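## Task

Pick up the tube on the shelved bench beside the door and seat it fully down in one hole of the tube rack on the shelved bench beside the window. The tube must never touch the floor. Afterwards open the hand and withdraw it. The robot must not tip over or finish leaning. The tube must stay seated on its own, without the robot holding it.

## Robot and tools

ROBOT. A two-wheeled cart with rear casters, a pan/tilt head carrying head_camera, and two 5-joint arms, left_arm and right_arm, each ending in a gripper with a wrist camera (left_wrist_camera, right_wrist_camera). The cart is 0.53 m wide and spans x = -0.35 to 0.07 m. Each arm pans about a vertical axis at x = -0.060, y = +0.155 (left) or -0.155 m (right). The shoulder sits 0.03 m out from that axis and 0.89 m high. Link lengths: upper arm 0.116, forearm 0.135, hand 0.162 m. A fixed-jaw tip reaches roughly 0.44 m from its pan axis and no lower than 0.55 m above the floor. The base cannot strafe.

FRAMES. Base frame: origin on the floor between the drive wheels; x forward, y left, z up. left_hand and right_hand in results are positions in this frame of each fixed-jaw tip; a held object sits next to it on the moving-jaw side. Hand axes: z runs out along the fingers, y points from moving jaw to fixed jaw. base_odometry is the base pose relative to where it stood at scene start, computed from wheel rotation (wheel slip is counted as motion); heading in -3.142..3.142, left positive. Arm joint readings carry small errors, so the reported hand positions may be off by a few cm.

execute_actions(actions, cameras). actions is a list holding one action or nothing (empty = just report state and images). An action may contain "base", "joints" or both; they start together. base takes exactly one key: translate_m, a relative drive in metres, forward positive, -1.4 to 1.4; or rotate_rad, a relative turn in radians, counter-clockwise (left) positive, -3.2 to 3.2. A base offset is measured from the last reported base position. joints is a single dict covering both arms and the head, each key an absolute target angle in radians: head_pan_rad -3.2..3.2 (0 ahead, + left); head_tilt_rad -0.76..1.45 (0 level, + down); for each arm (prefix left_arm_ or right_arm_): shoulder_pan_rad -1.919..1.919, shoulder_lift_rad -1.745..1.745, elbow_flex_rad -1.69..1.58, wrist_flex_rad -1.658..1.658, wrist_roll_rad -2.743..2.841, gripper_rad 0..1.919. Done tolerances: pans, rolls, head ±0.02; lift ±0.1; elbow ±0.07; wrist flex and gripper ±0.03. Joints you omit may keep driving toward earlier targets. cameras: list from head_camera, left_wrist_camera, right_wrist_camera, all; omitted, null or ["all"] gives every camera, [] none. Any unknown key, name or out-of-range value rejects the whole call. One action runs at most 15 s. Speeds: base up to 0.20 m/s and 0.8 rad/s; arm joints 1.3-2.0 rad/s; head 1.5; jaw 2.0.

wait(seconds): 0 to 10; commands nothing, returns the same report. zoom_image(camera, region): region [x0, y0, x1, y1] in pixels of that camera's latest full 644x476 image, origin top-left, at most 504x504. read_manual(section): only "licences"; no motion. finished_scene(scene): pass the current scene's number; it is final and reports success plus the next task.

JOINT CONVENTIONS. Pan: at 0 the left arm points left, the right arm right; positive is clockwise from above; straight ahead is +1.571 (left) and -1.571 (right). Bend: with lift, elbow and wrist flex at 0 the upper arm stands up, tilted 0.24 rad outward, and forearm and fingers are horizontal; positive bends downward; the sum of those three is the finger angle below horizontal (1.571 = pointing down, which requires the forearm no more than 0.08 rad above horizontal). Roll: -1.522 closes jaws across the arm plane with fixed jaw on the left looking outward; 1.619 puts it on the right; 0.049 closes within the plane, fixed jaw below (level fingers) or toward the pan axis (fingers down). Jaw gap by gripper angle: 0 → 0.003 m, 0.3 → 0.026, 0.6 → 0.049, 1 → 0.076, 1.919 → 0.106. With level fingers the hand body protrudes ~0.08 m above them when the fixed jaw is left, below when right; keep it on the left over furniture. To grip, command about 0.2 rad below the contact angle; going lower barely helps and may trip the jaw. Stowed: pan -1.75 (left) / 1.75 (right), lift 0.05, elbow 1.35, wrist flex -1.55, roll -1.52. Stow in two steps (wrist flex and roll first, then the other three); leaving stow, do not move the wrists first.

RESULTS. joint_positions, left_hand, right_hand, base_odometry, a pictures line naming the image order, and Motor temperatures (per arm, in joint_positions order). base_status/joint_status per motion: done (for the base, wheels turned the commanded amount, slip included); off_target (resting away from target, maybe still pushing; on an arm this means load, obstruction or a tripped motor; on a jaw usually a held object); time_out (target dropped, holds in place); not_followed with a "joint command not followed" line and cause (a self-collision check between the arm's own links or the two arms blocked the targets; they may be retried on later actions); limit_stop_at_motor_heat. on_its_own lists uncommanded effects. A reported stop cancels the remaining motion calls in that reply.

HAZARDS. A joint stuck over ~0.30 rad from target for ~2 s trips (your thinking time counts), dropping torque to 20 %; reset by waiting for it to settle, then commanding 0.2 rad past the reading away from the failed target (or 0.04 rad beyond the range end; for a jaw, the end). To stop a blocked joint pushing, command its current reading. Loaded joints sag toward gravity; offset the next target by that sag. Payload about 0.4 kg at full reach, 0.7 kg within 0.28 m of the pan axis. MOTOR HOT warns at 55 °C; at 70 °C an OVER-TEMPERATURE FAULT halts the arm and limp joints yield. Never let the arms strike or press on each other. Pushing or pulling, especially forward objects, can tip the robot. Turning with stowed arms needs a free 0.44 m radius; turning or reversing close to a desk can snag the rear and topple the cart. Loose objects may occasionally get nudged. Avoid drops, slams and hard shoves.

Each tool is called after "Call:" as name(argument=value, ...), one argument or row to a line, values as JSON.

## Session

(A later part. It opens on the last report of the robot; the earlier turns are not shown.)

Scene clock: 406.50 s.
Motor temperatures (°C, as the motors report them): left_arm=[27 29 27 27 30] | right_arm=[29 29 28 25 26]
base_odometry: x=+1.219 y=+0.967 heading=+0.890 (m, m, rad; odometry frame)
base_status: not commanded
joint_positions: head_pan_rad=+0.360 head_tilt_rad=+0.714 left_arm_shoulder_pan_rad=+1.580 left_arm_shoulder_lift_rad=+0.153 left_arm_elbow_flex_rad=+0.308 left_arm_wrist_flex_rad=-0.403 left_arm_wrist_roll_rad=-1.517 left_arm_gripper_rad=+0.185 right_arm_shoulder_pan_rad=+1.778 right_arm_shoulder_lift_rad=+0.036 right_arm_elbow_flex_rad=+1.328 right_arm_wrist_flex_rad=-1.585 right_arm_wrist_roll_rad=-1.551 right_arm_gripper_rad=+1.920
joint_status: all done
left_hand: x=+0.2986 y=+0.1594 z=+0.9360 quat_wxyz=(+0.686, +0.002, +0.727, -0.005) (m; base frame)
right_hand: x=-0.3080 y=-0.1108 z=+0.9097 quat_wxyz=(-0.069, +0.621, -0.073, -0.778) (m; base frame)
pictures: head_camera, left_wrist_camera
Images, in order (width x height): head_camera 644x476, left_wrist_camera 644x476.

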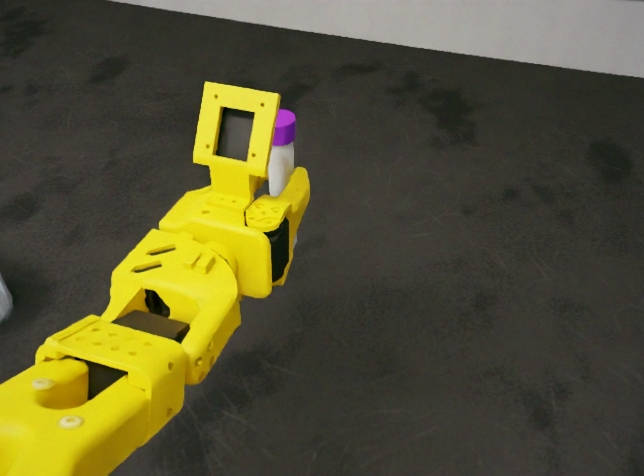

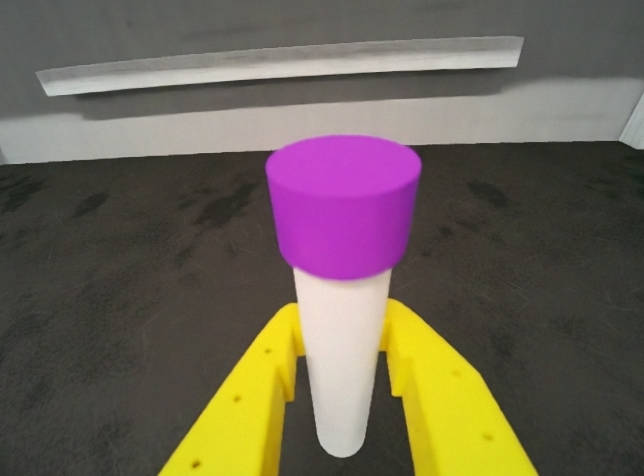

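Call:
execute_actions(
  actions=[
    {"base":{"translate_m":-0.45},"joints":{"left_arm_shoulder_lift_rad":-0.5,"left_arm_elbow_flex_rad":1.0,"left_arm_wrist_flex_rad":-0.55,"head_pan_rad":0.0,"head_tilt_rad":0.5}},
  ],
  cameras=["head_camera"],
)

Call:
execute_actions(
  actions=[
    {"base":{"rotate_rad":2.72}},
  ],
  cameras=["head_camera"],
)

Scene clock: 439.03 s.
Motor temperatures (°C, as the motors report them): left_arm=[27 29 27 27 30] | right_arm=[29 29 28 25 26]
base_odometry: x=+0.936 y=+0.617 heading=+0.888 (m, m, rad; odometry frame)
base_status: done
joint_positions: head_pan_rad=+0.010 head_tilt_rad=+0.514 left_arm_shoulder_pan_rad=+1.580 left_arm_shoulder_lift_rad=-0.467 left_arm_elbow_flex_rad=+1.009 left_arm_wrist_flex_rad=-0.532 left_arm_wrist_roll_rad=-1.517 left_arm_gripper_rad=+0.185 right_arm_shoulder_pan_rad=+1.778 right_arm_shoulder_lift_rad=+0.036 right_arm_elbow_flex_rad=+1.328 right_arm_wrist_flex_rad=-1.585 right_arm_wrist_roll_rad=-1.551 right_arm_gripper_rad=+1.920
joint_status: all done
left_hand: x=+0.2235 y=+0.1601 z=+0.9399 quat_wxyz=(+0.703, +0.001, +0.711, -0.005) (m; base frame)
right_hand: x=-0.3080 y=-0.1108 z=+0.9097 quat_wxyz=(-0.069, +0.621, -0.073, -0.778) (m; base frame)
pictures: head_camera
Images, in order (width x height): head_camera 644x476.

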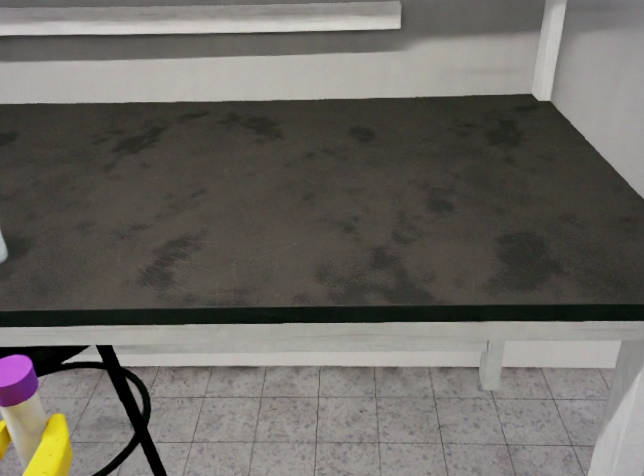

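Scene clock: 443.10 s.
Motor temperatures (°C, as the motors report them): left_arm=[27 29 27 27 30] | right_arm=[29 29 28 25 26]
base_odometry: x=+0.935 y=+0.616 heading=-2.676 (m, m, rad; odometry frame)
base_status: done
joint_positions: head_pan_rad=+0.010 head_tilt_rad=+0.514 left_arm_shoulder_pan_rad=+1.580 left_arm_shoulder_lift_rad=-0.467 left_arm_elbow_flex_rad=+1.009 left_arm_wrist_flex_rad=-0.532 left_arm_wrist_roll_rad=-1.517 left_arm_gripper_rad=+0.185 right_arm_shoulder_pan_rad=+1.778 right_arm_shoulder_lift_rad=+0.036 right_arm_elbow_flex_rad=+1.328 right_arm_wrist_flex_rad=-1.585 right_arm_wrist_roll_rad=-1.551 right_arm_gripper_rad=+1.920
joint_status: not commanded
left_hand: x=+0.2235 y=+0.1601 z=+0.9399 quat_wxyz=(+0.703, +0.001, +0.711, -0.005) (m; base frame)
right_hand: x=-0.3080 y=-0.1108 z=+0.9097 quat_wxyz=(-0.069, +0.621, -0.073, -0.778) (m; base frame)
pictures: head_camera
Images, in order (width x height): head_camera 644x476.

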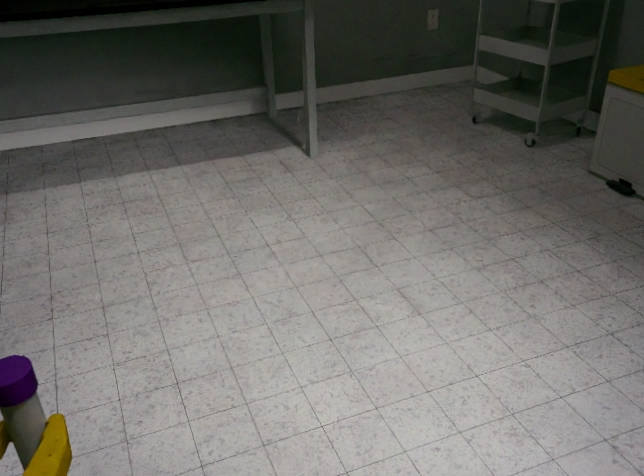

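Call:
execute_actions(
  actions=[
    {"base":{"translate_m":1.4},"joints":{"head_pan_rad":0.3,"head_tilt_rad":0.3}},
  ],
  cameras=[],
)

Call:
execute_actions(
  actions=[
    {"base":{"translate_m":0.5}},
  ],
  cameras=["head_camera"],
)

Scene clock: 459.10 s.
Motor temperatures (°C, as the motors report them): left_arm=[27 30 27 27 30] | right_arm=[29 29 28 25 26]
base_odometry: x=-0.316 y=-0.013 heading=-2.678 (m, m, rad; odometry frame)
base_status: done
joint_positions: head_pan_rad=+0.290 head_tilt_rad=+0.313 left_arm_shoulder_pan_rad=+1.580 left_arm_shoulder_lift_rad=-0.467 left_arm_elbow_flex_rad=+1.009 left_arm_wrist_flex_rad=-0.532 left_arm_wrist_roll_rad=-1.517 left_arm_gripper_rad=+0.185 right_arm_shoulder_pan_rad=+1.778 right_arm_shoulder_lift_rad=+0.036 right_arm_elbow_flex_rad=+1.328 right_arm_wrist_flex_rad=-1.585 right_arm_wrist_roll_rad=-1.551 right_arm_gripper_rad=+1.920
joint_status: all done
left_hand: x=+0.2235 y=+0.1601 z=+0.9399 quat_wxyz=(+0.703, +0.001, +0.711, -0.005) (m; base frame)
right_hand: x=-0.3080 y=-0.1108 z=+0.9097 quat_wxyz=(-0.069, +0.621, -0.073, -0.778) (m; base frame)
pictures: none
No camera images: the call's "cameras" was empty. Leave "cameras" out to get every camera's image.

Scene clock: 462.43 s.
Motor temperatures (°C, as the motors report them): left_arm=[27 30 27 27 30] | right_arm=[29 29 28 25 26]
base_odometry: x=-0.763 y=-0.236 heading=-2.680 (m, m, rad; odometry frame)
base_status: done
joint_positions: head_pan_rad=+0.290 head_tilt_rad=+0.313 left_arm_shoulder_pan_rad=+1.580 left_arm_shoulder_lift_rad=-0.467 left_arm_elbow_flex_rad=+1.009 left_arm_wrist_flex_rad=-0.532 left_arm_wrist_roll_rad=-1.517 left_arm_gripper_rad=+0.185 right_arm_shoulder_pan_rad=+1.778 right_arm_shoulder_lift_rad=+0.036 right_arm_elbow_flex_rad=+1.328 right_arm_wrist_flex_rad=-1.585 right_arm_wrist_roll_rad=-1.551 right_arm_gripper_rad=+1.920
joint_status: not commanded
left_hand: x=+0.2235 y=+0.1601 z=+0.9399 quat_wxyz=(+0.703, +0.001, +0.711, -0.005) (m; base frame)
right_hand: x=-0.3080 y=-0.1108 z=+0.9097 quat_wxyz=(-0.069, +0.621, -0.073, -0.778) (m; base frame)
pictures: head_camera
Images, in order (width x height): head_camera 644x476.

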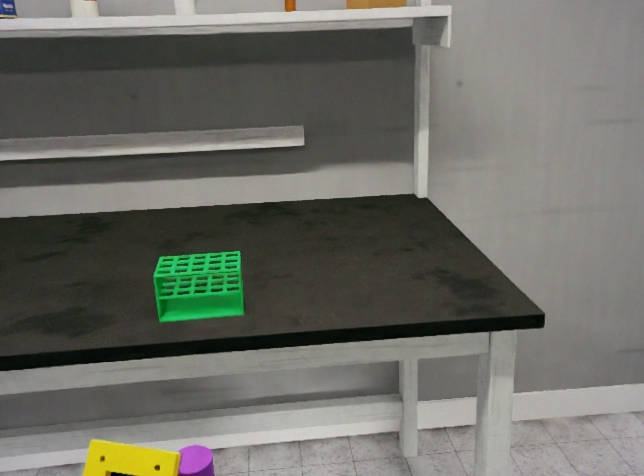

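Call:
execute_actions(
  actions=[
    {"base":{"translate_m":0.265}},
  ],
  cameras=[],
)

Call:
execute_actions(
  actions=[
    {"base":{"rotate_rad":0.47},"joints":{"head_pan_rad":0.15,"head_tilt_rad":0.5}},
  ],
  cameras=["head_camera"],
)

Scene clock: 487.97 s.
Motor temperatures (°C, as the motors report them): left_arm=[27 30 27 27 30] | right_arm=[29 29 28 25 26]
base_odometry: x=-1.001 y=-0.354 heading=-2.682 (m, m, rad; odometry frame)
base_status: done
joint_positions: head_pan_rad=+0.290 head_tilt_rad=+0.313 left_arm_shoulder_pan_rad=+1.580 left_arm_shoulder_lift_rad=-0.467 left_arm_elbow_flex_rad=+1.009 left_arm_wrist_flex_rad=-0.532 left_arm_wrist_roll_rad=-1.517 left_arm_gripper_rad=+0.185 right_arm_shoulder_pan_rad=+1.778 right_arm_shoulder_lift_rad=+0.036 right_arm_elbow_flex_rad=+1.328 right_arm_wrist_flex_rad=-1.585 right_arm_wrist_roll_rad=-1.551 right_arm_gripper_rad=+1.920
joint_status: not commanded
left_hand: x=+0.2235 y=+0.1601 z=+0.9399 quat_wxyz=(+0.703, +0.001, +0.711, -0.005) (m; base frame)
right_hand: x=-0.3080 y=-0.1108 z=+0.9097 quat_wxyz=(-0.069, +0.621, -0.073, -0.778) (m; base frame)
pictures: none
No camera images: the call's "cameras" was empty. Leave "cameras" out to get every camera's image.

Scene clock: 489.30 s.
Motor temperatures (°C, as the motors report them): left_arm=[27 30 27 27 30] | right_arm=[29 29 28 25 26]
base_odometry: x=-1.000 y=-0.353 heading=-2.213 (m, m, rad; odometry frame)
base_status: done
joint_positions: head_pan_rad=+0.160 head_tilt_rad=+0.494 left_arm_shoulder_pan_rad=+1.580 left_arm_shoulder_lift_rad=-0.467 left_arm_elbow_flex_rad=+1.009 left_arm_wrist_flex_rad=-0.532 left_arm_wrist_roll_rad=-1.517 left_arm_gripper_rad=+0.185 right_arm_shoulder_pan_rad=+1.778 right_arm_shoulder_lift_rad=+0.036 right_arm_elbow_flex_rad=+1.328 right_arm_wrist_flex_rad=-1.585 right_arm_wrist_roll_rad=-1.551 right_arm_gripper_rad=+1.920
joint_status: all done
left_hand: x=+0.2235 y=+0.1601 z=+0.9399 quat_wxyz=(+0.703, +0.001, +0.711, -0.005) (m; base frame)
right_hand: x=-0.3080 y=-0.1108 z=+0.9097 quat_wxyz=(-0.069, +0.621, -0.073, -0.778) (m; base frame)
pictures: head_camera
Images, in order (width x height): head_camera 644x476.

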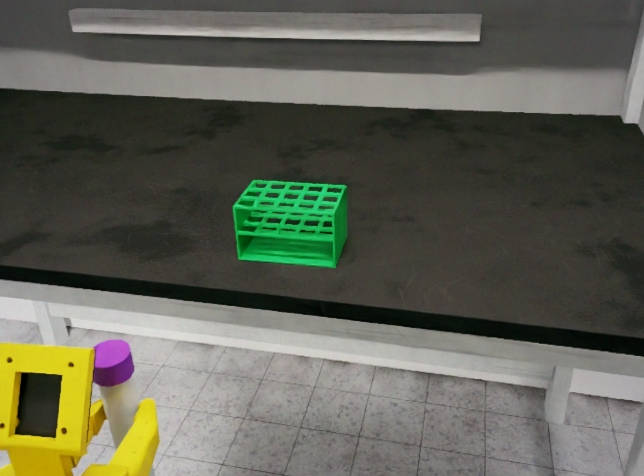

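Call:
zoom_image(
  camera="head_camera",
  region=[210,160,370,280],
)

Region (210, 160, 370, 280) of head_camera's 644x476 image, scaled by 3.150; it fills the top 378 rows of this view, and the rest is white.

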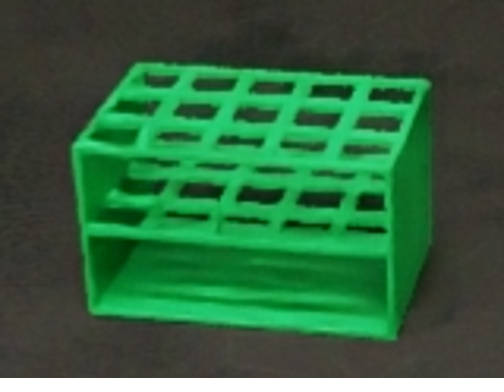

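Call:
execute_actions(
  actions=[
    {"joints":{"left_arm_shoulder_lift_rad":0.02,"left_arm_elbow_flex_rad":0.33,"left_arm_wrist_flex_rad":-0.42,"left_arm_shoulder_pan_rad":1.55,"head_pan_rad":0.35,"head_tilt_rad":0.7}},
  ],
  cameras=["head_camera"],
)

Call:
execute_actions(
  actions=[
    {"base":{"translate_m":0.33}},
  ],
  cameras=["head_camera","left_wrist_camera"],
)

Scene clock: 522.20 s.
Motor temperatures (°C, as the motors report them): left_arm=[27 30 27 27 30] | right_arm=[29 29 28 25 26]
base_odometry: x=-1.000 y=-0.353 heading=-2.213 (m, m, rad; odometry frame)
base_status: not commanded
joint_positions: head_pan_rad=+0.340 head_tilt_rad=+0.694 left_arm_shoulder_pan_rad=+1.559 left_arm_shoulder_lift_rad=+0.030 left_arm_elbow_flex_rad=+0.370 left_arm_wrist_flex_rad=-0.423 left_arm_wrist_roll_rad=-1.517 left_arm_gripper_rad=+0.185 right_arm_shoulder_pan_rad=+1.778 right_arm_shoulder_lift_rad=+0.036 right_arm_elbow_flex_rad=+1.328 right_arm_wrist_flex_rad=-1.585 right_arm_wrist_roll_rad=-1.551 right_arm_gripper_rad=+1.920
joint_status: all done
left_hand: x=+0.2884 y=+0.1670 z=+0.9613 quat_wxyz=(+0.715, -0.006, +0.699, +0.003) (m; base frame)
right_hand: x=-0.3080 y=-0.1108 z=+0.9097 quat_wxyz=(-0.069, +0.621, -0.073, -0.778) (m; base frame)
pictures: head_camera
Images, in order (width x height): head_camera 644x476.

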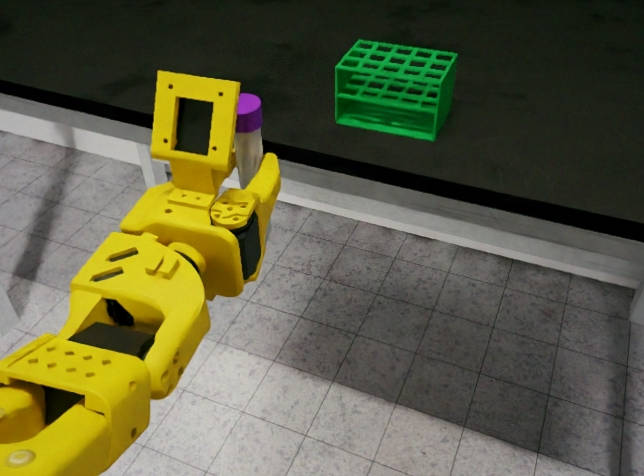

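Scene clock: 524.77 s.
Motor temperatures (°C, as the motors report them): left_arm=[27 30 27 27 30] | right_arm=[29 29 28 25 26]
base_odometry: x=-1.197 y=-0.618 heading=-2.211 (m, m, rad; odometry frame)
base_status: done
joint_positions: head_pan_rad=+0.340 head_tilt_rad=+0.695 left_arm_shoulder_pan_rad=+1.559 left_arm_shoulder_lift_rad=+0.030 left_arm_elbow_flex_rad=+0.370 left_arm_wrist_flex_rad=-0.423 left_arm_wrist_roll_rad=-1.517 left_arm_gripper_rad=+0.185 right_arm_shoulder_pan_rad=+1.778 right_arm_shoulder_lift_rad=+0.036 right_arm_elbow_flex_rad=+1.328 right_arm_wrist_flex_rad=-1.585 right_arm_wrist_roll_rad=-1.551 right_arm_gripper_rad=+1.920
joint_status: not commanded
left_hand: x=+0.2884 y=+0.1670 z=+0.9613 quat_wxyz=(+0.715, -0.006, +0.699, +0.003) (m; base frame)
right_hand: x=-0.3080 y=-0.1108 z=+0.9097 quat_wxyz=(-0.069, +0.621, -0.073, -0.778) (m; base frame)
pictures: head_camera, left_wrist_camera
Images, in order (width x height): head_camera 644x476, left_wrist_camera 644x476.

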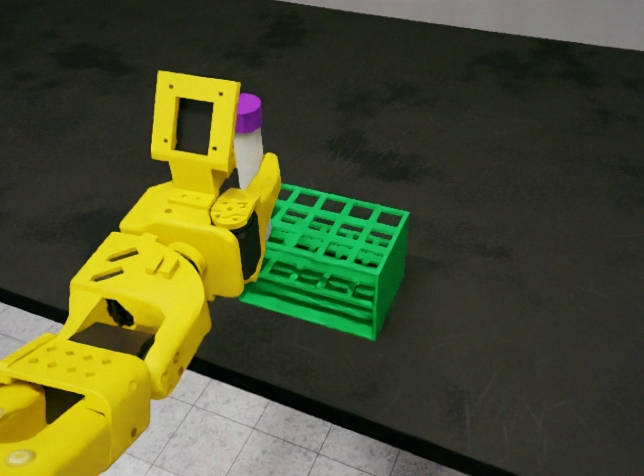

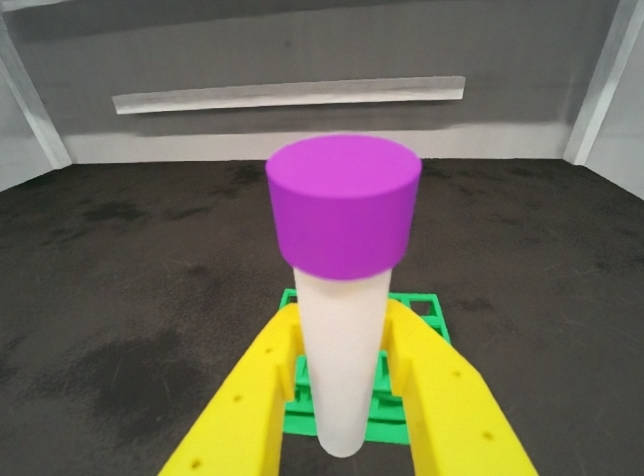

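Call:
zoom_image(
  camera="head_camera",
  region=[220,80,430,350],
)

Region (220, 80, 430, 350) of head_camera's 644x476 image, scaled by 1.867.

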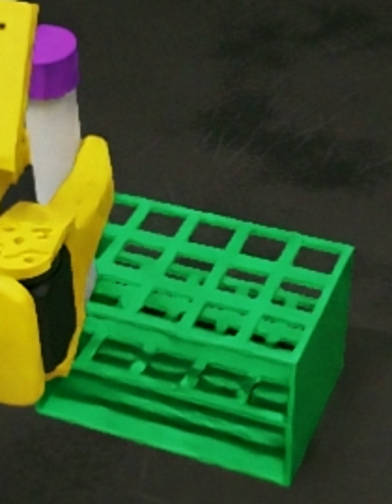

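Call:
execute_actions(
  actions=[
    {"base":{"translate_m":0.08},"joints":{"head_pan_rad":0.45,"head_tilt_rad":0.85}},
  ],
  cameras=["head_camera","left_wrist_camera"],
)

Scene clock: 559.80 s.
Motor temperatures (°C, as the motors report them): left_arm=[27 30 27 27 30] | right_arm=[29 29 28 25 26]
base_odometry: x=-1.245 y=-0.683 heading=-2.210 (m, m, rad; odometry frame)
base_status: done
joint_positions: head_pan_rad=+0.440 head_tilt_rad=+0.845 left_arm_shoulder_pan_rad=+1.559 left_arm_shoulder_lift_rad=+0.030 left_arm_elbow_flex_rad=+0.370 left_arm_wrist_flex_rad=-0.423 left_arm_wrist_roll_rad=-1.517 left_arm_gripper_rad=+0.185 right_arm_shoulder_pan_rad=+1.778 right_arm_shoulder_lift_rad=+0.036 right_arm_elbow_flex_rad=+1.328 right_arm_wrist_flex_rad=-1.585 right_arm_wrist_roll_rad=-1.551 right_arm_gripper_rad=+1.920
joint_status: all done
left_hand: x=+0.2884 y=+0.1670 z=+0.9613 quat_wxyz=(+0.715, -0.006, +0.699, +0.003) (m; base frame)
right_hand: x=-0.3080 y=-0.1108 z=+0.9097 quat_wxyz=(-0.069, +0.621, -0.073, -0.778) (m; base frame)
pictures: head_camera, left_wrist_camera
Images, in order (width x height): head_camera 644x476, left_wrist_camera 644x476.

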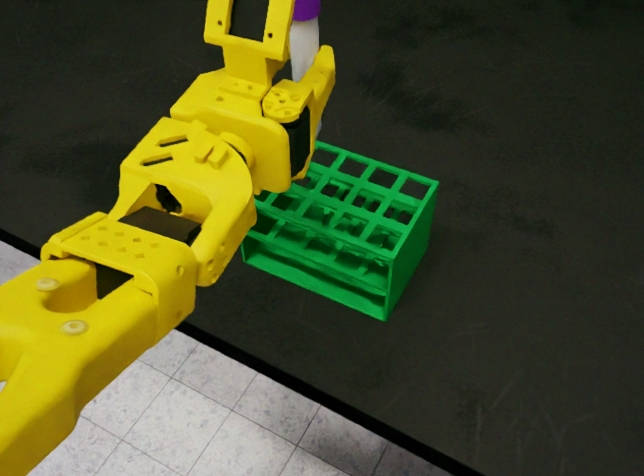

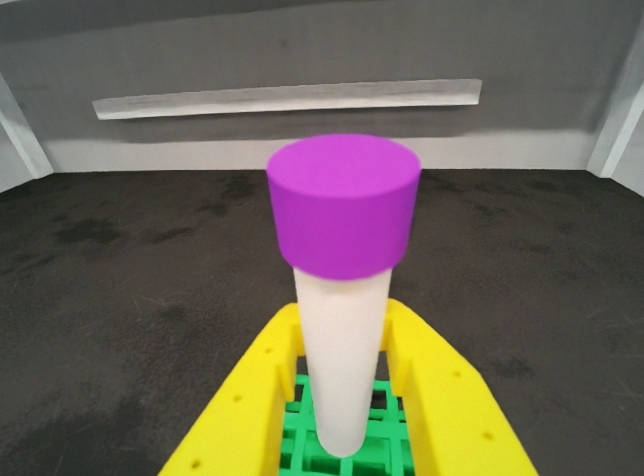

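Call:
zoom_image(
  camera="left_wrist_camera",
  region=[260,350,430,476],
)

Region (260, 350, 430, 476) of left_wrist_camera's 644x476 image, scaled by 2.965; it fills the top 374 rows of this view, and the rest is white.

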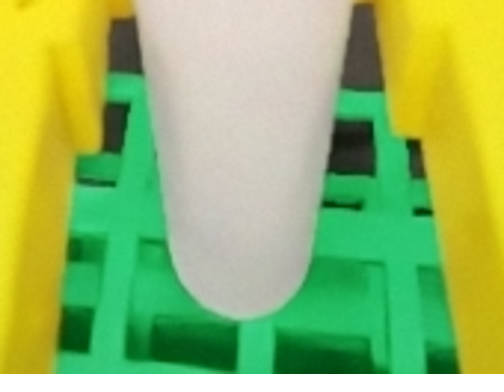

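Call:
execute_actions(
  actions=[
    {"joints":{"left_arm_shoulder_lift_rad":0.13,"left_arm_elbow_flex_rad":0.47,"left_arm_wrist_flex_rad":-0.59}},
  ],
  cameras=["head_camera","left_wrist_camera"],
)

Scene clock: 591.73 s.
Motor temperatures (°C, as the motors report them): left_arm=[27 30 28 27 30] | right_arm=[29 29 28 25 26]
base_odometry: x=-1.245 y=-0.683 heading=-2.210 (m, m, rad; odometry frame)
base_status: not commanded
joint_positions: head_pan_rad=+0.440 head_tilt_rad=+0.845 left_arm_shoulder_pan_rad=+1.559 left_arm_shoulder_lift_rad=+0.141 left_arm_elbow_flex_rad=+0.477 left_arm_wrist_flex_rad=-0.571 left_arm_wrist_roll_rad=-1.517 left_arm_gripper_rad=+0.185 right_arm_shoulder_pan_rad=+1.778 right_arm_shoulder_lift_rad=+0.036 right_arm_elbow_flex_rad=+1.328 right_arm_wrist_flex_rad=-1.585 right_arm_wrist_roll_rad=-1.551 right_arm_gripper_rad=+1.920
joint_status: all done
left_hand: x=+0.2871 y=+0.1670 z=+0.9200 quat_wxyz=(+0.691, -0.006, +0.723, +0.002) (m; base frame)
right_hand: x=-0.3080 y=-0.1108 z=+0.9097 quat_wxyz=(-0.069, +0.621, -0.073, -0.778) (m; base frame)
pictures: head_camera, left_wrist_camera
Images, in order (width x height): head_camera 644x476, left_wrist_camera 644x476.

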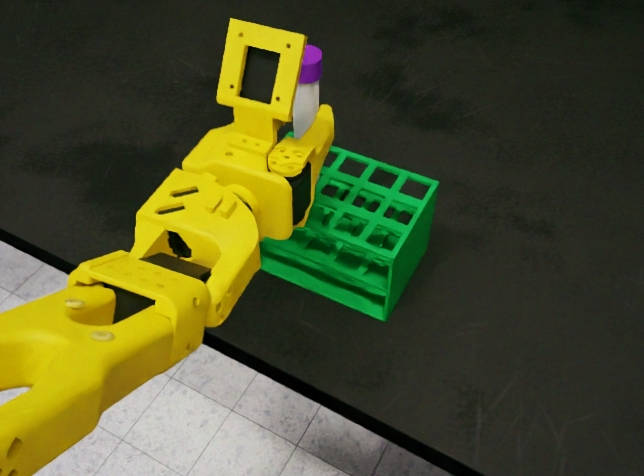

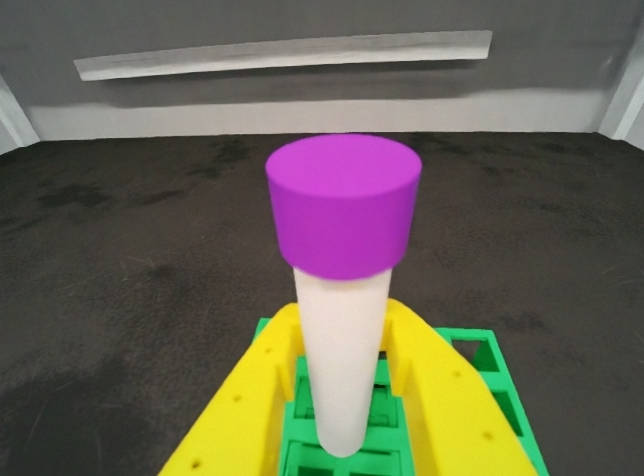

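Call:
zoom_image(
  camera="left_wrist_camera",
  region=[240,300,520,476],
)

Region (240, 300, 520, 476) of left_wrist_camera's 644x476 image, scaled by 1.800; it fills the top 317 rows of this view, and the rest is white.

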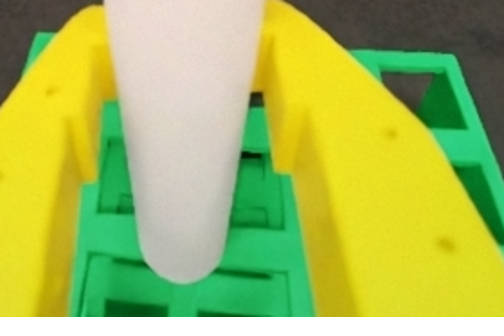

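Call:
execute_actions(
  actions=[
    {"joints":{"left_arm_shoulder_lift_rad":0.233,"left_arm_elbow_flex_rad":0.508,"left_arm_wrist_flex_rad":-0.755}},
  ],
  cameras=["head_camera","left_wrist_camera"],
)

Scene clock: 630.50 s.
Motor temperatures (°C, as the motors report them): left_arm=[27 30 28 27 30] | right_arm=[29 29 28 25 26]
base_odometry: x=-1.245 y=-0.683 heading=-2.210 (m, m, rad; odometry frame)
base_status: not commanded
joint_positions: head_pan_rad=+0.440 head_tilt_rad=+0.845 left_arm_shoulder_pan_rad=+1.559 left_arm_shoulder_lift_rad=+0.225 left_arm_elbow_flex_rad=+0.502 left_arm_wrist_flex_rad=-0.752 left_arm_wrist_roll_rad=-1.517 left_arm_gripper_rad=+0.185 right_arm_shoulder_pan_rad=+1.778 right_arm_shoulder_lift_rad=+0.036 right_arm_elbow_flex_rad=+1.328 right_arm_wrist_flex_rad=-1.585 right_arm_wrist_roll_rad=-1.551 right_arm_gripper_rad=+1.920
joint_status: all done
left_hand: x=+0.2875 y=+0.1670 z=+0.9156 quat_wxyz=(+0.716, -0.006, +0.698, +0.003) (m; base frame)
right_hand: x=-0.3080 y=-0.1108 z=+0.9097 quat_wxyz=(-0.069, +0.621, -0.073, -0.778) (m; base frame)
pictures: head_camera, left_wrist_camera
Images, in order (width x height): head_camera 644x476, left_wrist_camera 644x476.

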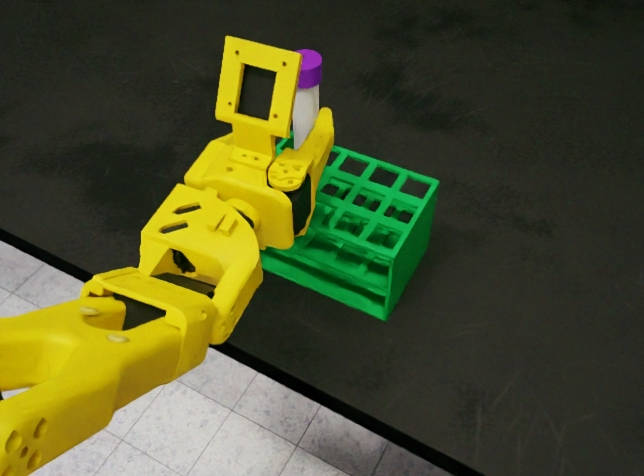

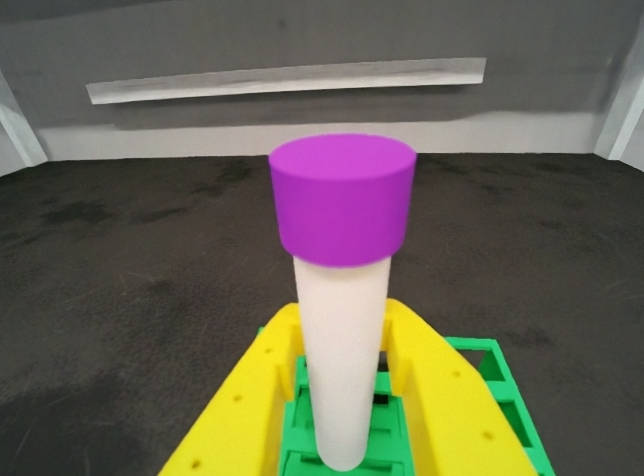

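Call:
zoom_image(
  camera="left_wrist_camera",
  region=[240,300,520,476],
)

Region (240, 300, 520, 476) of left_wrist_camera's 644x476 image, scaled by 1.800; it fills the top 317 rows of this view, and the rest is white.

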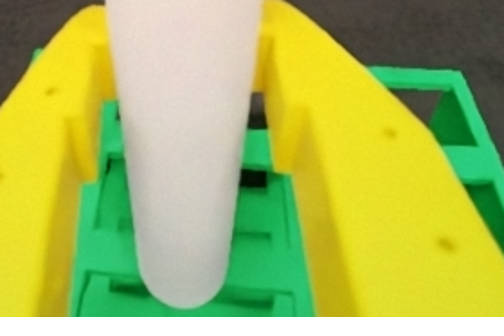

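Call:
execute_actions(
  actions=[
    {"joints":{"left_arm_shoulder_lift_rad":0.325,"left_arm_elbow_flex_rad":0.52,"left_arm_wrist_flex_rad":-0.855}},
  ],
  cameras=["head_camera","left_wrist_camera"],
)

Scene clock: 658.03 s.
Motor temperatures (°C, as the motors report them): left_arm=[27 30 28 27 30] | right_arm=[29 29 28 25 26]
base_odometry: x=-1.245 y=-0.683 heading=-2.210 (m, m, rad; odometry frame)
base_status: not commanded
joint_positions: head_pan_rad=+0.440 head_tilt_rad=+0.845 left_arm_shoulder_pan_rad=+1.559 left_arm_shoulder_lift_rad=+0.280 left_arm_elbow_flex_rad=+0.505 left_arm_wrist_flex_rad=-0.857 left_arm_wrist_roll_rad=-1.517 left_arm_gripper_rad=+0.185 right_arm_shoulder_pan_rad=+1.778 right_arm_shoulder_lift_rad=+0.036 right_arm_elbow_flex_rad=+1.328 right_arm_wrist_flex_rad=-1.585 right_arm_wrist_roll_rad=-1.551 right_arm_gripper_rad=+1.920
joint_status: all done
left_hand: x=+0.2876 y=+0.1670 z=+0.9140 quat_wxyz=(+0.732, -0.006, +0.681, +0.003) (m; base frame)
right_hand: x=-0.3080 y=-0.1108 z=+0.9097 quat_wxyz=(-0.069, +0.621, -0.073, -0.778) (m; base frame)
pictures: head_camera, left_wrist_camera
Images, in order (width x height): head_camera 644x476, left_wrist_camera 644x476.

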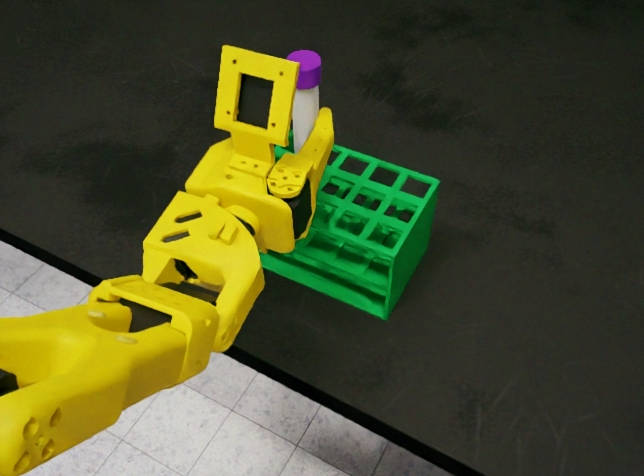

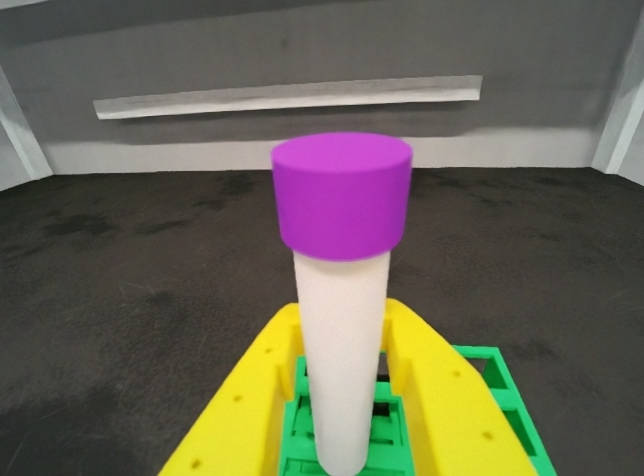

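Call:
execute_actions(
  actions=[
    {"joints":{"left_arm_shoulder_lift_rad":0.385,"left_arm_elbow_flex_rad":0.51,"left_arm_wrist_flex_rad":-0.88}},
  ],
  cameras=["head_camera","left_wrist_camera"],
)

Scene clock: 676.43 s.
Motor temperatures (°C, as the motors report them): left_arm=[27 30 28 27 30] | right_arm=[29 29 28 25 26]
base_odometry: x=-1.245 y=-0.683 heading=-2.210 (m, m, rad; odometry frame)
base_status: not commanded
joint_positions: head_pan_rad=+0.440 head_tilt_rad=+0.845 left_arm_shoulder_pan_rad=+1.559 left_arm_shoulder_lift_rad=+0.312 left_arm_elbow_flex_rad=+0.489 left_arm_wrist_flex_rad=-0.889 left_arm_wrist_roll_rad=-1.517 left_arm_gripper_rad=+0.184 right_arm_shoulder_pan_rad=+1.778 right_arm_shoulder_lift_rad=+0.036 right_arm_elbow_flex_rad=+1.328 right_arm_wrist_flex_rad=-1.585 right_arm_wrist_roll_rad=-1.551 right_arm_gripper_rad=+1.920
joint_status: all done
left_hand: x=+0.2890 y=+0.1670 z=+0.9129 quat_wxyz=(+0.737, -0.006, +0.676, +0.003) (m; base frame)
right_hand: x=-0.3080 y=-0.1108 z=+0.9097 quat_wxyz=(-0.069, +0.621, -0.073, -0.778) (m; base frame)
pictures: head_camera, left_wrist_camera
Images, in order (width x height): head_camera 644x476, left_wrist_camera 644x476.

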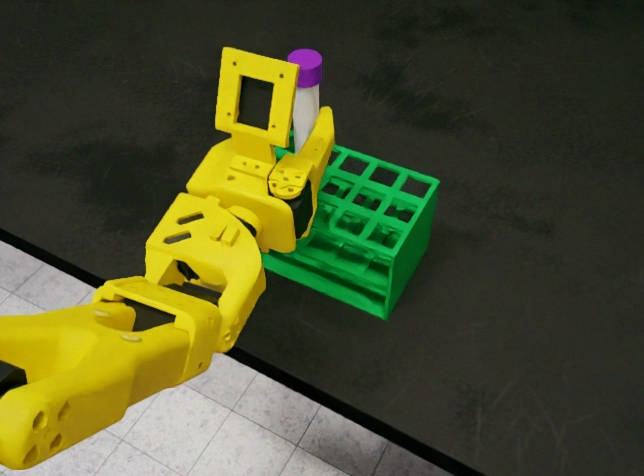

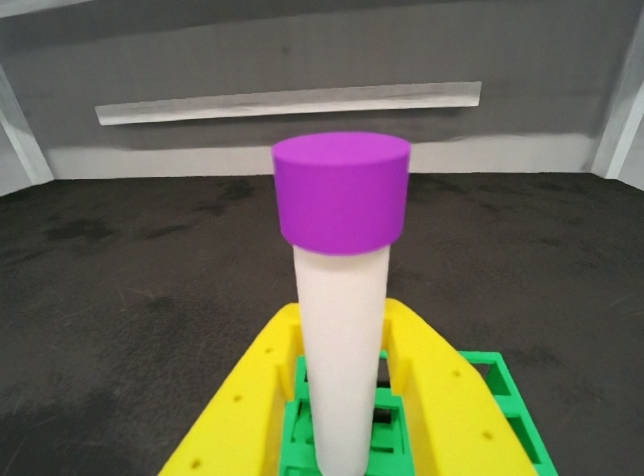

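Call:
execute_actions(
  actions=[
    {"joints":{"left_arm_shoulder_lift_rad":0.165,"left_arm_elbow_flex_rad":0.485,"left_arm_wrist_flex_rad":-0.78}},
  ],
  cameras=["left_wrist_camera"],
)

Call:
execute_actions(
  actions=[
    {"joints":{"left_arm_shoulder_pan_rad":1.51}},
  ],
  cameras=["head_camera","left_wrist_camera"],
)

Scene clock: 719.40 s.
Motor temperatures (°C, as the motors report them): left_arm=[27 31 28 27 30] | right_arm=[29 29 28 25 26]
base_odometry: x=-1.245 y=-0.683 heading=-2.210 (m, m, rad; odometry frame)
base_status: not commanded
joint_positions: head_pan_rad=+0.440 head_tilt_rad=+0.845 left_arm_shoulder_pan_rad=+1.559 left_arm_shoulder_lift_rad=+0.217 left_arm_elbow_flex_rad=+0.491 left_arm_wrist_flex_rad=-0.782 left_arm_wrist_roll_rad=-1.517 left_arm_gripper_rad=+0.184 right_arm_shoulder_pan_rad=+1.778 right_arm_shoulder_lift_rad=+0.036 right_arm_elbow_flex_rad=+1.328 right_arm_wrist_flex_rad=-1.585 right_arm_wrist_roll_rad=-1.551 right_arm_gripper_rad=+1.920
joint_status: all done
left_hand: x=+0.2879 y=+0.1670 z=+0.9256 quat_wxyz=(+0.733, -0.006, +0.681, +0.003) (m; base frame)
right_hand: x=-0.3080 y=-0.1108 z=+0.9097 quat_wxyz=(-0.069, +0.621, -0.073, -0.778) (m; base frame)
pictures: left_wrist_camera
Images, in order (width x height): left_wrist_camera 644x476.

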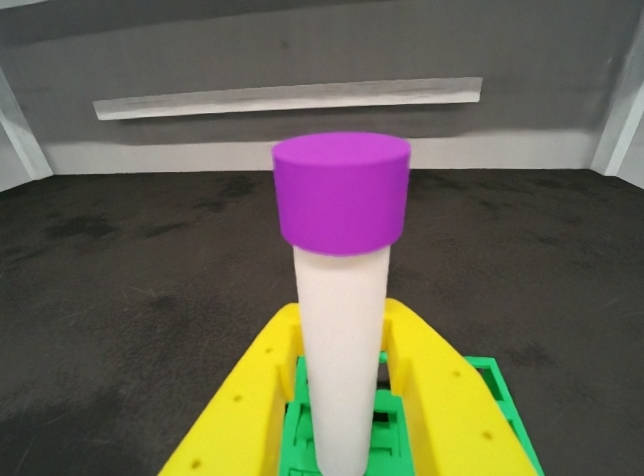

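Scene clock: 720.00 s.
Motor temperatures (°C, as the motors report them): left_arm=[27 31 28 27 30] | right_arm=[29 29 28 25 26]
base_odometry: x=-1.245 y=-0.683 heading=-2.210 (m, m, rad; odometry frame)
base_status: not commanded
joint_positions: head_pan_rad=+0.440 head_tilt_rad=+0.845 left_arm_shoulder_pan_rad=+1.519 left_arm_shoulder_lift_rad=+0.217 left_arm_elbow_flex_rad=+0.491 left_arm_wrist_flex_rad=-0.782 left_arm_wrist_roll_rad=-1.517 left_arm_gripper_rad=+0.184 right_arm_shoulder_pan_rad=+1.778 right_arm_shoulder_lift_rad=+0.036 right_arm_elbow_flex_rad=+1.328 right_arm_wrist_flex_rad=-1.585 right_arm_wrist_roll_rad=-1.551 right_arm_gripper_rad=+1.920
joint_status: all done
left_hand: x=+0.2871 y=+0.1809 z=+0.9256 quat_wxyz=(+0.732, -0.019, +0.680, +0.017) (m; base frame)
right_hand: x=-0.3080 y=-0.1108 z=+0.9097 quat_wxyz=(-0.069, +0.621, -0.073, -0.778) (m; base frame)
pictures: head_camera, left_wrist_camera
Images, in order (width x height): head_camera 644x476, left_wrist_camera 644x476.

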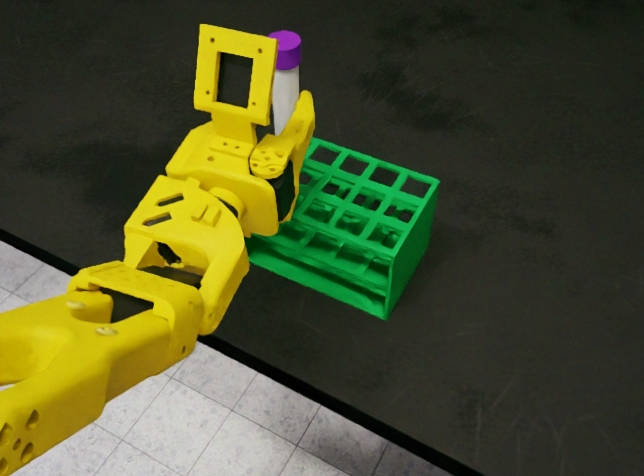

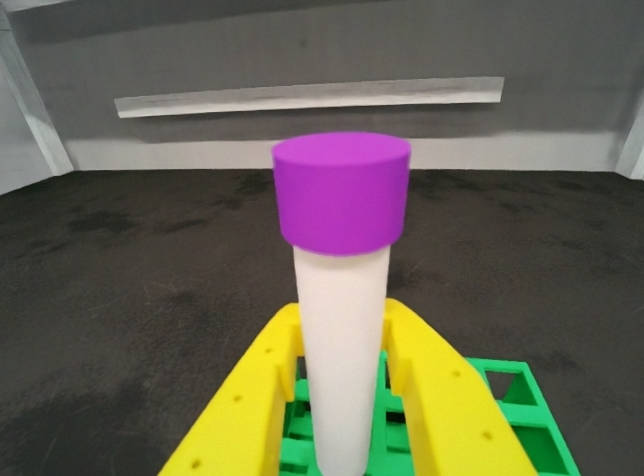

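Call:
zoom_image(
  camera="left_wrist_camera",
  region=[260,340,430,476],
)

Region (260, 340, 430, 476) of left_wrist_camera's 644x476 image, scaled by 2.965; it fills the top 403 rows of this view, and the rest is white.

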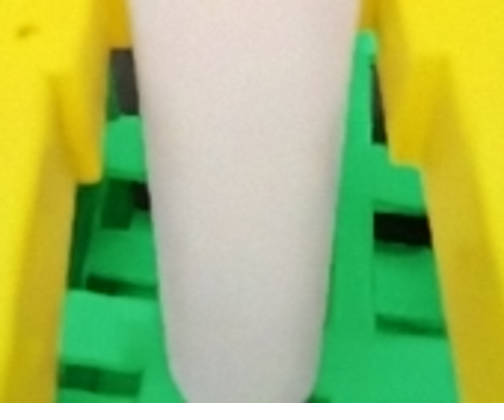

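Call:
execute_actions(
  actions=[
    {"joints":{"left_arm_shoulder_lift_rad":0.345,"left_arm_elbow_flex_rad":0.503,"left_arm_wrist_flex_rad":-0.92}},
  ],
  cameras=["head_camera","left_wrist_camera"],
)

Scene clock: 743.00 s.
Motor temperatures (°C, as the motors report them): left_arm=[27 31 28 27 30] | right_arm=[29 29 28 25 26]
base_odometry: x=-1.245 y=-0.683 heading=-2.210 (m, m, rad; odometry frame)
base_status: not commanded
joint_positions: head_pan_rad=+0.440 head_tilt_rad=+0.845 left_arm_shoulder_pan_rad=+1.519 left_arm_shoulder_lift_rad=+0.357 left_arm_elbow_flex_rad=+0.509 left_arm_wrist_flex_rad=-0.903 left_arm_wrist_roll_rad=-1.517 left_arm_gripper_rad=+0.184 right_arm_shoulder_pan_rad=+1.778 right_arm_shoulder_lift_rad=+0.036 right_arm_elbow_flex_rad=+1.328 right_arm_wrist_flex_rad=-1.585 right_arm_wrist_roll_rad=-1.551 right_arm_gripper_rad=+1.920
joint_status: all done
left_hand: x=+0.2869 y=+0.1808 z=+0.8959 quat_wxyz=(+0.720, -0.020, +0.694, +0.017) (m; base frame)
right_hand: x=-0.3080 y=-0.1108 z=+0.9097 quat_wxyz=(-0.069, +0.621, -0.073, -0.778) (m; base frame)
pictures: head_camera, left_wrist_camera
Images, in order (width x height): head_camera 644x476, left_wrist_camera 644x476.

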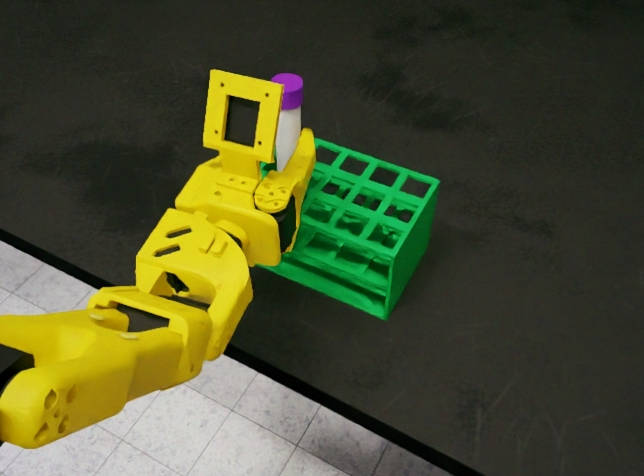

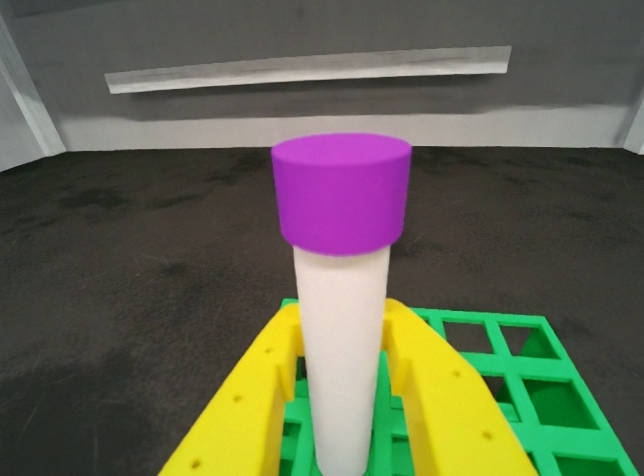

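Call:
execute_actions(
  actions=[
    {"joints":{"left_arm_shoulder_lift_rad":0.54,"left_arm_elbow_flex_rad":0.465,"left_arm_wrist_flex_rad":-1.07}},
  ],
  cameras=["head_camera","left_wrist_camera"],
)

Scene clock: 757.10 s.
Motor temperatures (°C, as the motors report them): left_arm=[27 31 28 27 30] | right_arm=[29 29 28 25 26]
base_odometry: x=-1.245 y=-0.683 heading=-2.210 (m, m, rad; odometry frame)
base_status: not commanded
joint_positions: head_pan_rad=+0.440 head_tilt_rad=+0.845 left_arm_shoulder_pan_rad=+1.519 left_arm_shoulder_lift_rad=+0.552 left_arm_elbow_flex_rad=+0.494 left_arm_wrist_flex_rad=-1.053 left_arm_wrist_roll_rad=-1.517 left_arm_gripper_rad=+0.184 right_arm_shoulder_pan_rad=+1.778 right_arm_shoulder_lift_rad=+0.036 right_arm_elbow_flex_rad=+1.328 right_arm_wrist_flex_rad=-1.585 right_arm_wrist_roll_rad=-1.551 right_arm_gripper_rad=+1.920
joint_status: all done
left_hand: x=+0.2850 y=+0.1807 z=+0.8620 quat_wxyz=(+0.710, -0.020, +0.704, +0.017) (m; base frame)
right_hand: x=-0.3080 y=-0.1108 z=+0.9097 quat_wxyz=(-0.069, +0.621, -0.073, -0.778) (m; base frame)
pictures: head_camera, left_wrist_camera
Images, in order (width x height): head_camera 644x476, left_wrist_camera 644x476.

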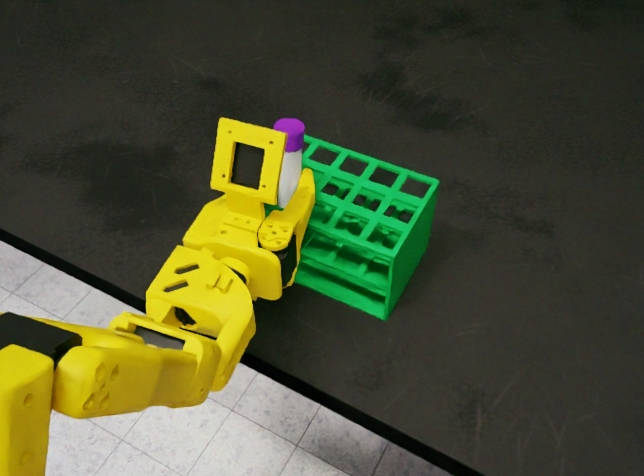

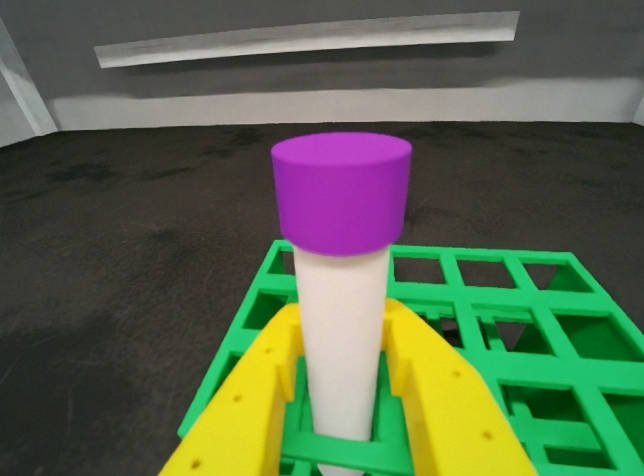

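Call:
execute_actions(
  actions=[
    {"joints":{"left_arm_shoulder_lift_rad":0.67,"left_arm_elbow_flex_rad":0.415,"left_arm_wrist_flex_rad":-1.145}},
  ],
  cameras=["head_camera","left_wrist_camera"],
)

Scene clock: 769.90 s.
Motor temperatures (°C, as the motors report them): left_arm=[27 31 28 27 30] | right_arm=[29 29 28 25 26]
base_odometry: x=-1.245 y=-0.683 heading=-2.210 (m, m, rad; odometry frame)
base_status: not commanded
joint_positions: head_pan_rad=+0.440 head_tilt_rad=+0.845 left_arm_shoulder_pan_rad=+1.519 left_arm_shoulder_lift_rad=+0.676 left_arm_elbow_flex_rad=+0.439 left_arm_wrist_flex_rad=-1.131 left_arm_wrist_roll_rad=-1.517 left_arm_gripper_rad=+0.184 right_arm_shoulder_pan_rad=+1.778 right_arm_shoulder_lift_rad=+0.036 right_arm_elbow_flex_rad=+1.328 right_arm_wrist_flex_rad=-1.585 right_arm_wrist_roll_rad=-1.551 right_arm_gripper_rad=+1.920
joint_status: all done
left_hand: x=+0.2864 y=+0.1808 z=+0.8479 quat_wxyz=(+0.713, -0.020, +0.701, +0.017) (m; base frame)
right_hand: x=-0.3080 y=-0.1108 z=+0.9097 quat_wxyz=(-0.069, +0.621, -0.073, -0.778) (m; base frame)
pictures: head_camera, left_wrist_camera
Images, in order (width x height): head_camera 644x476, left_wrist_camera 644x476.

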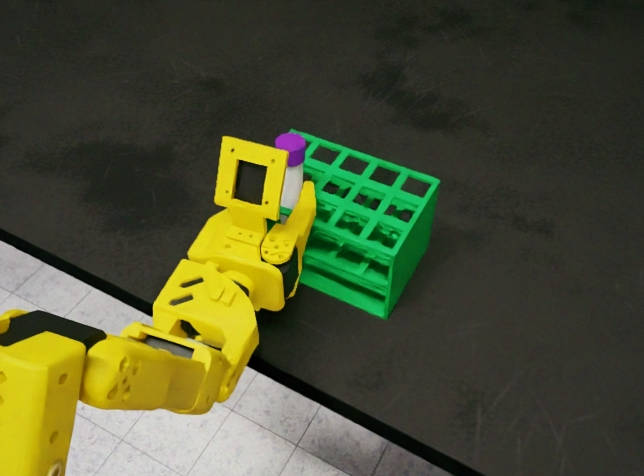

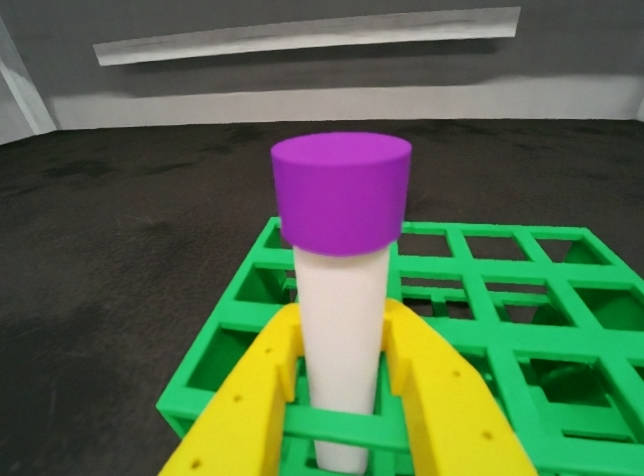

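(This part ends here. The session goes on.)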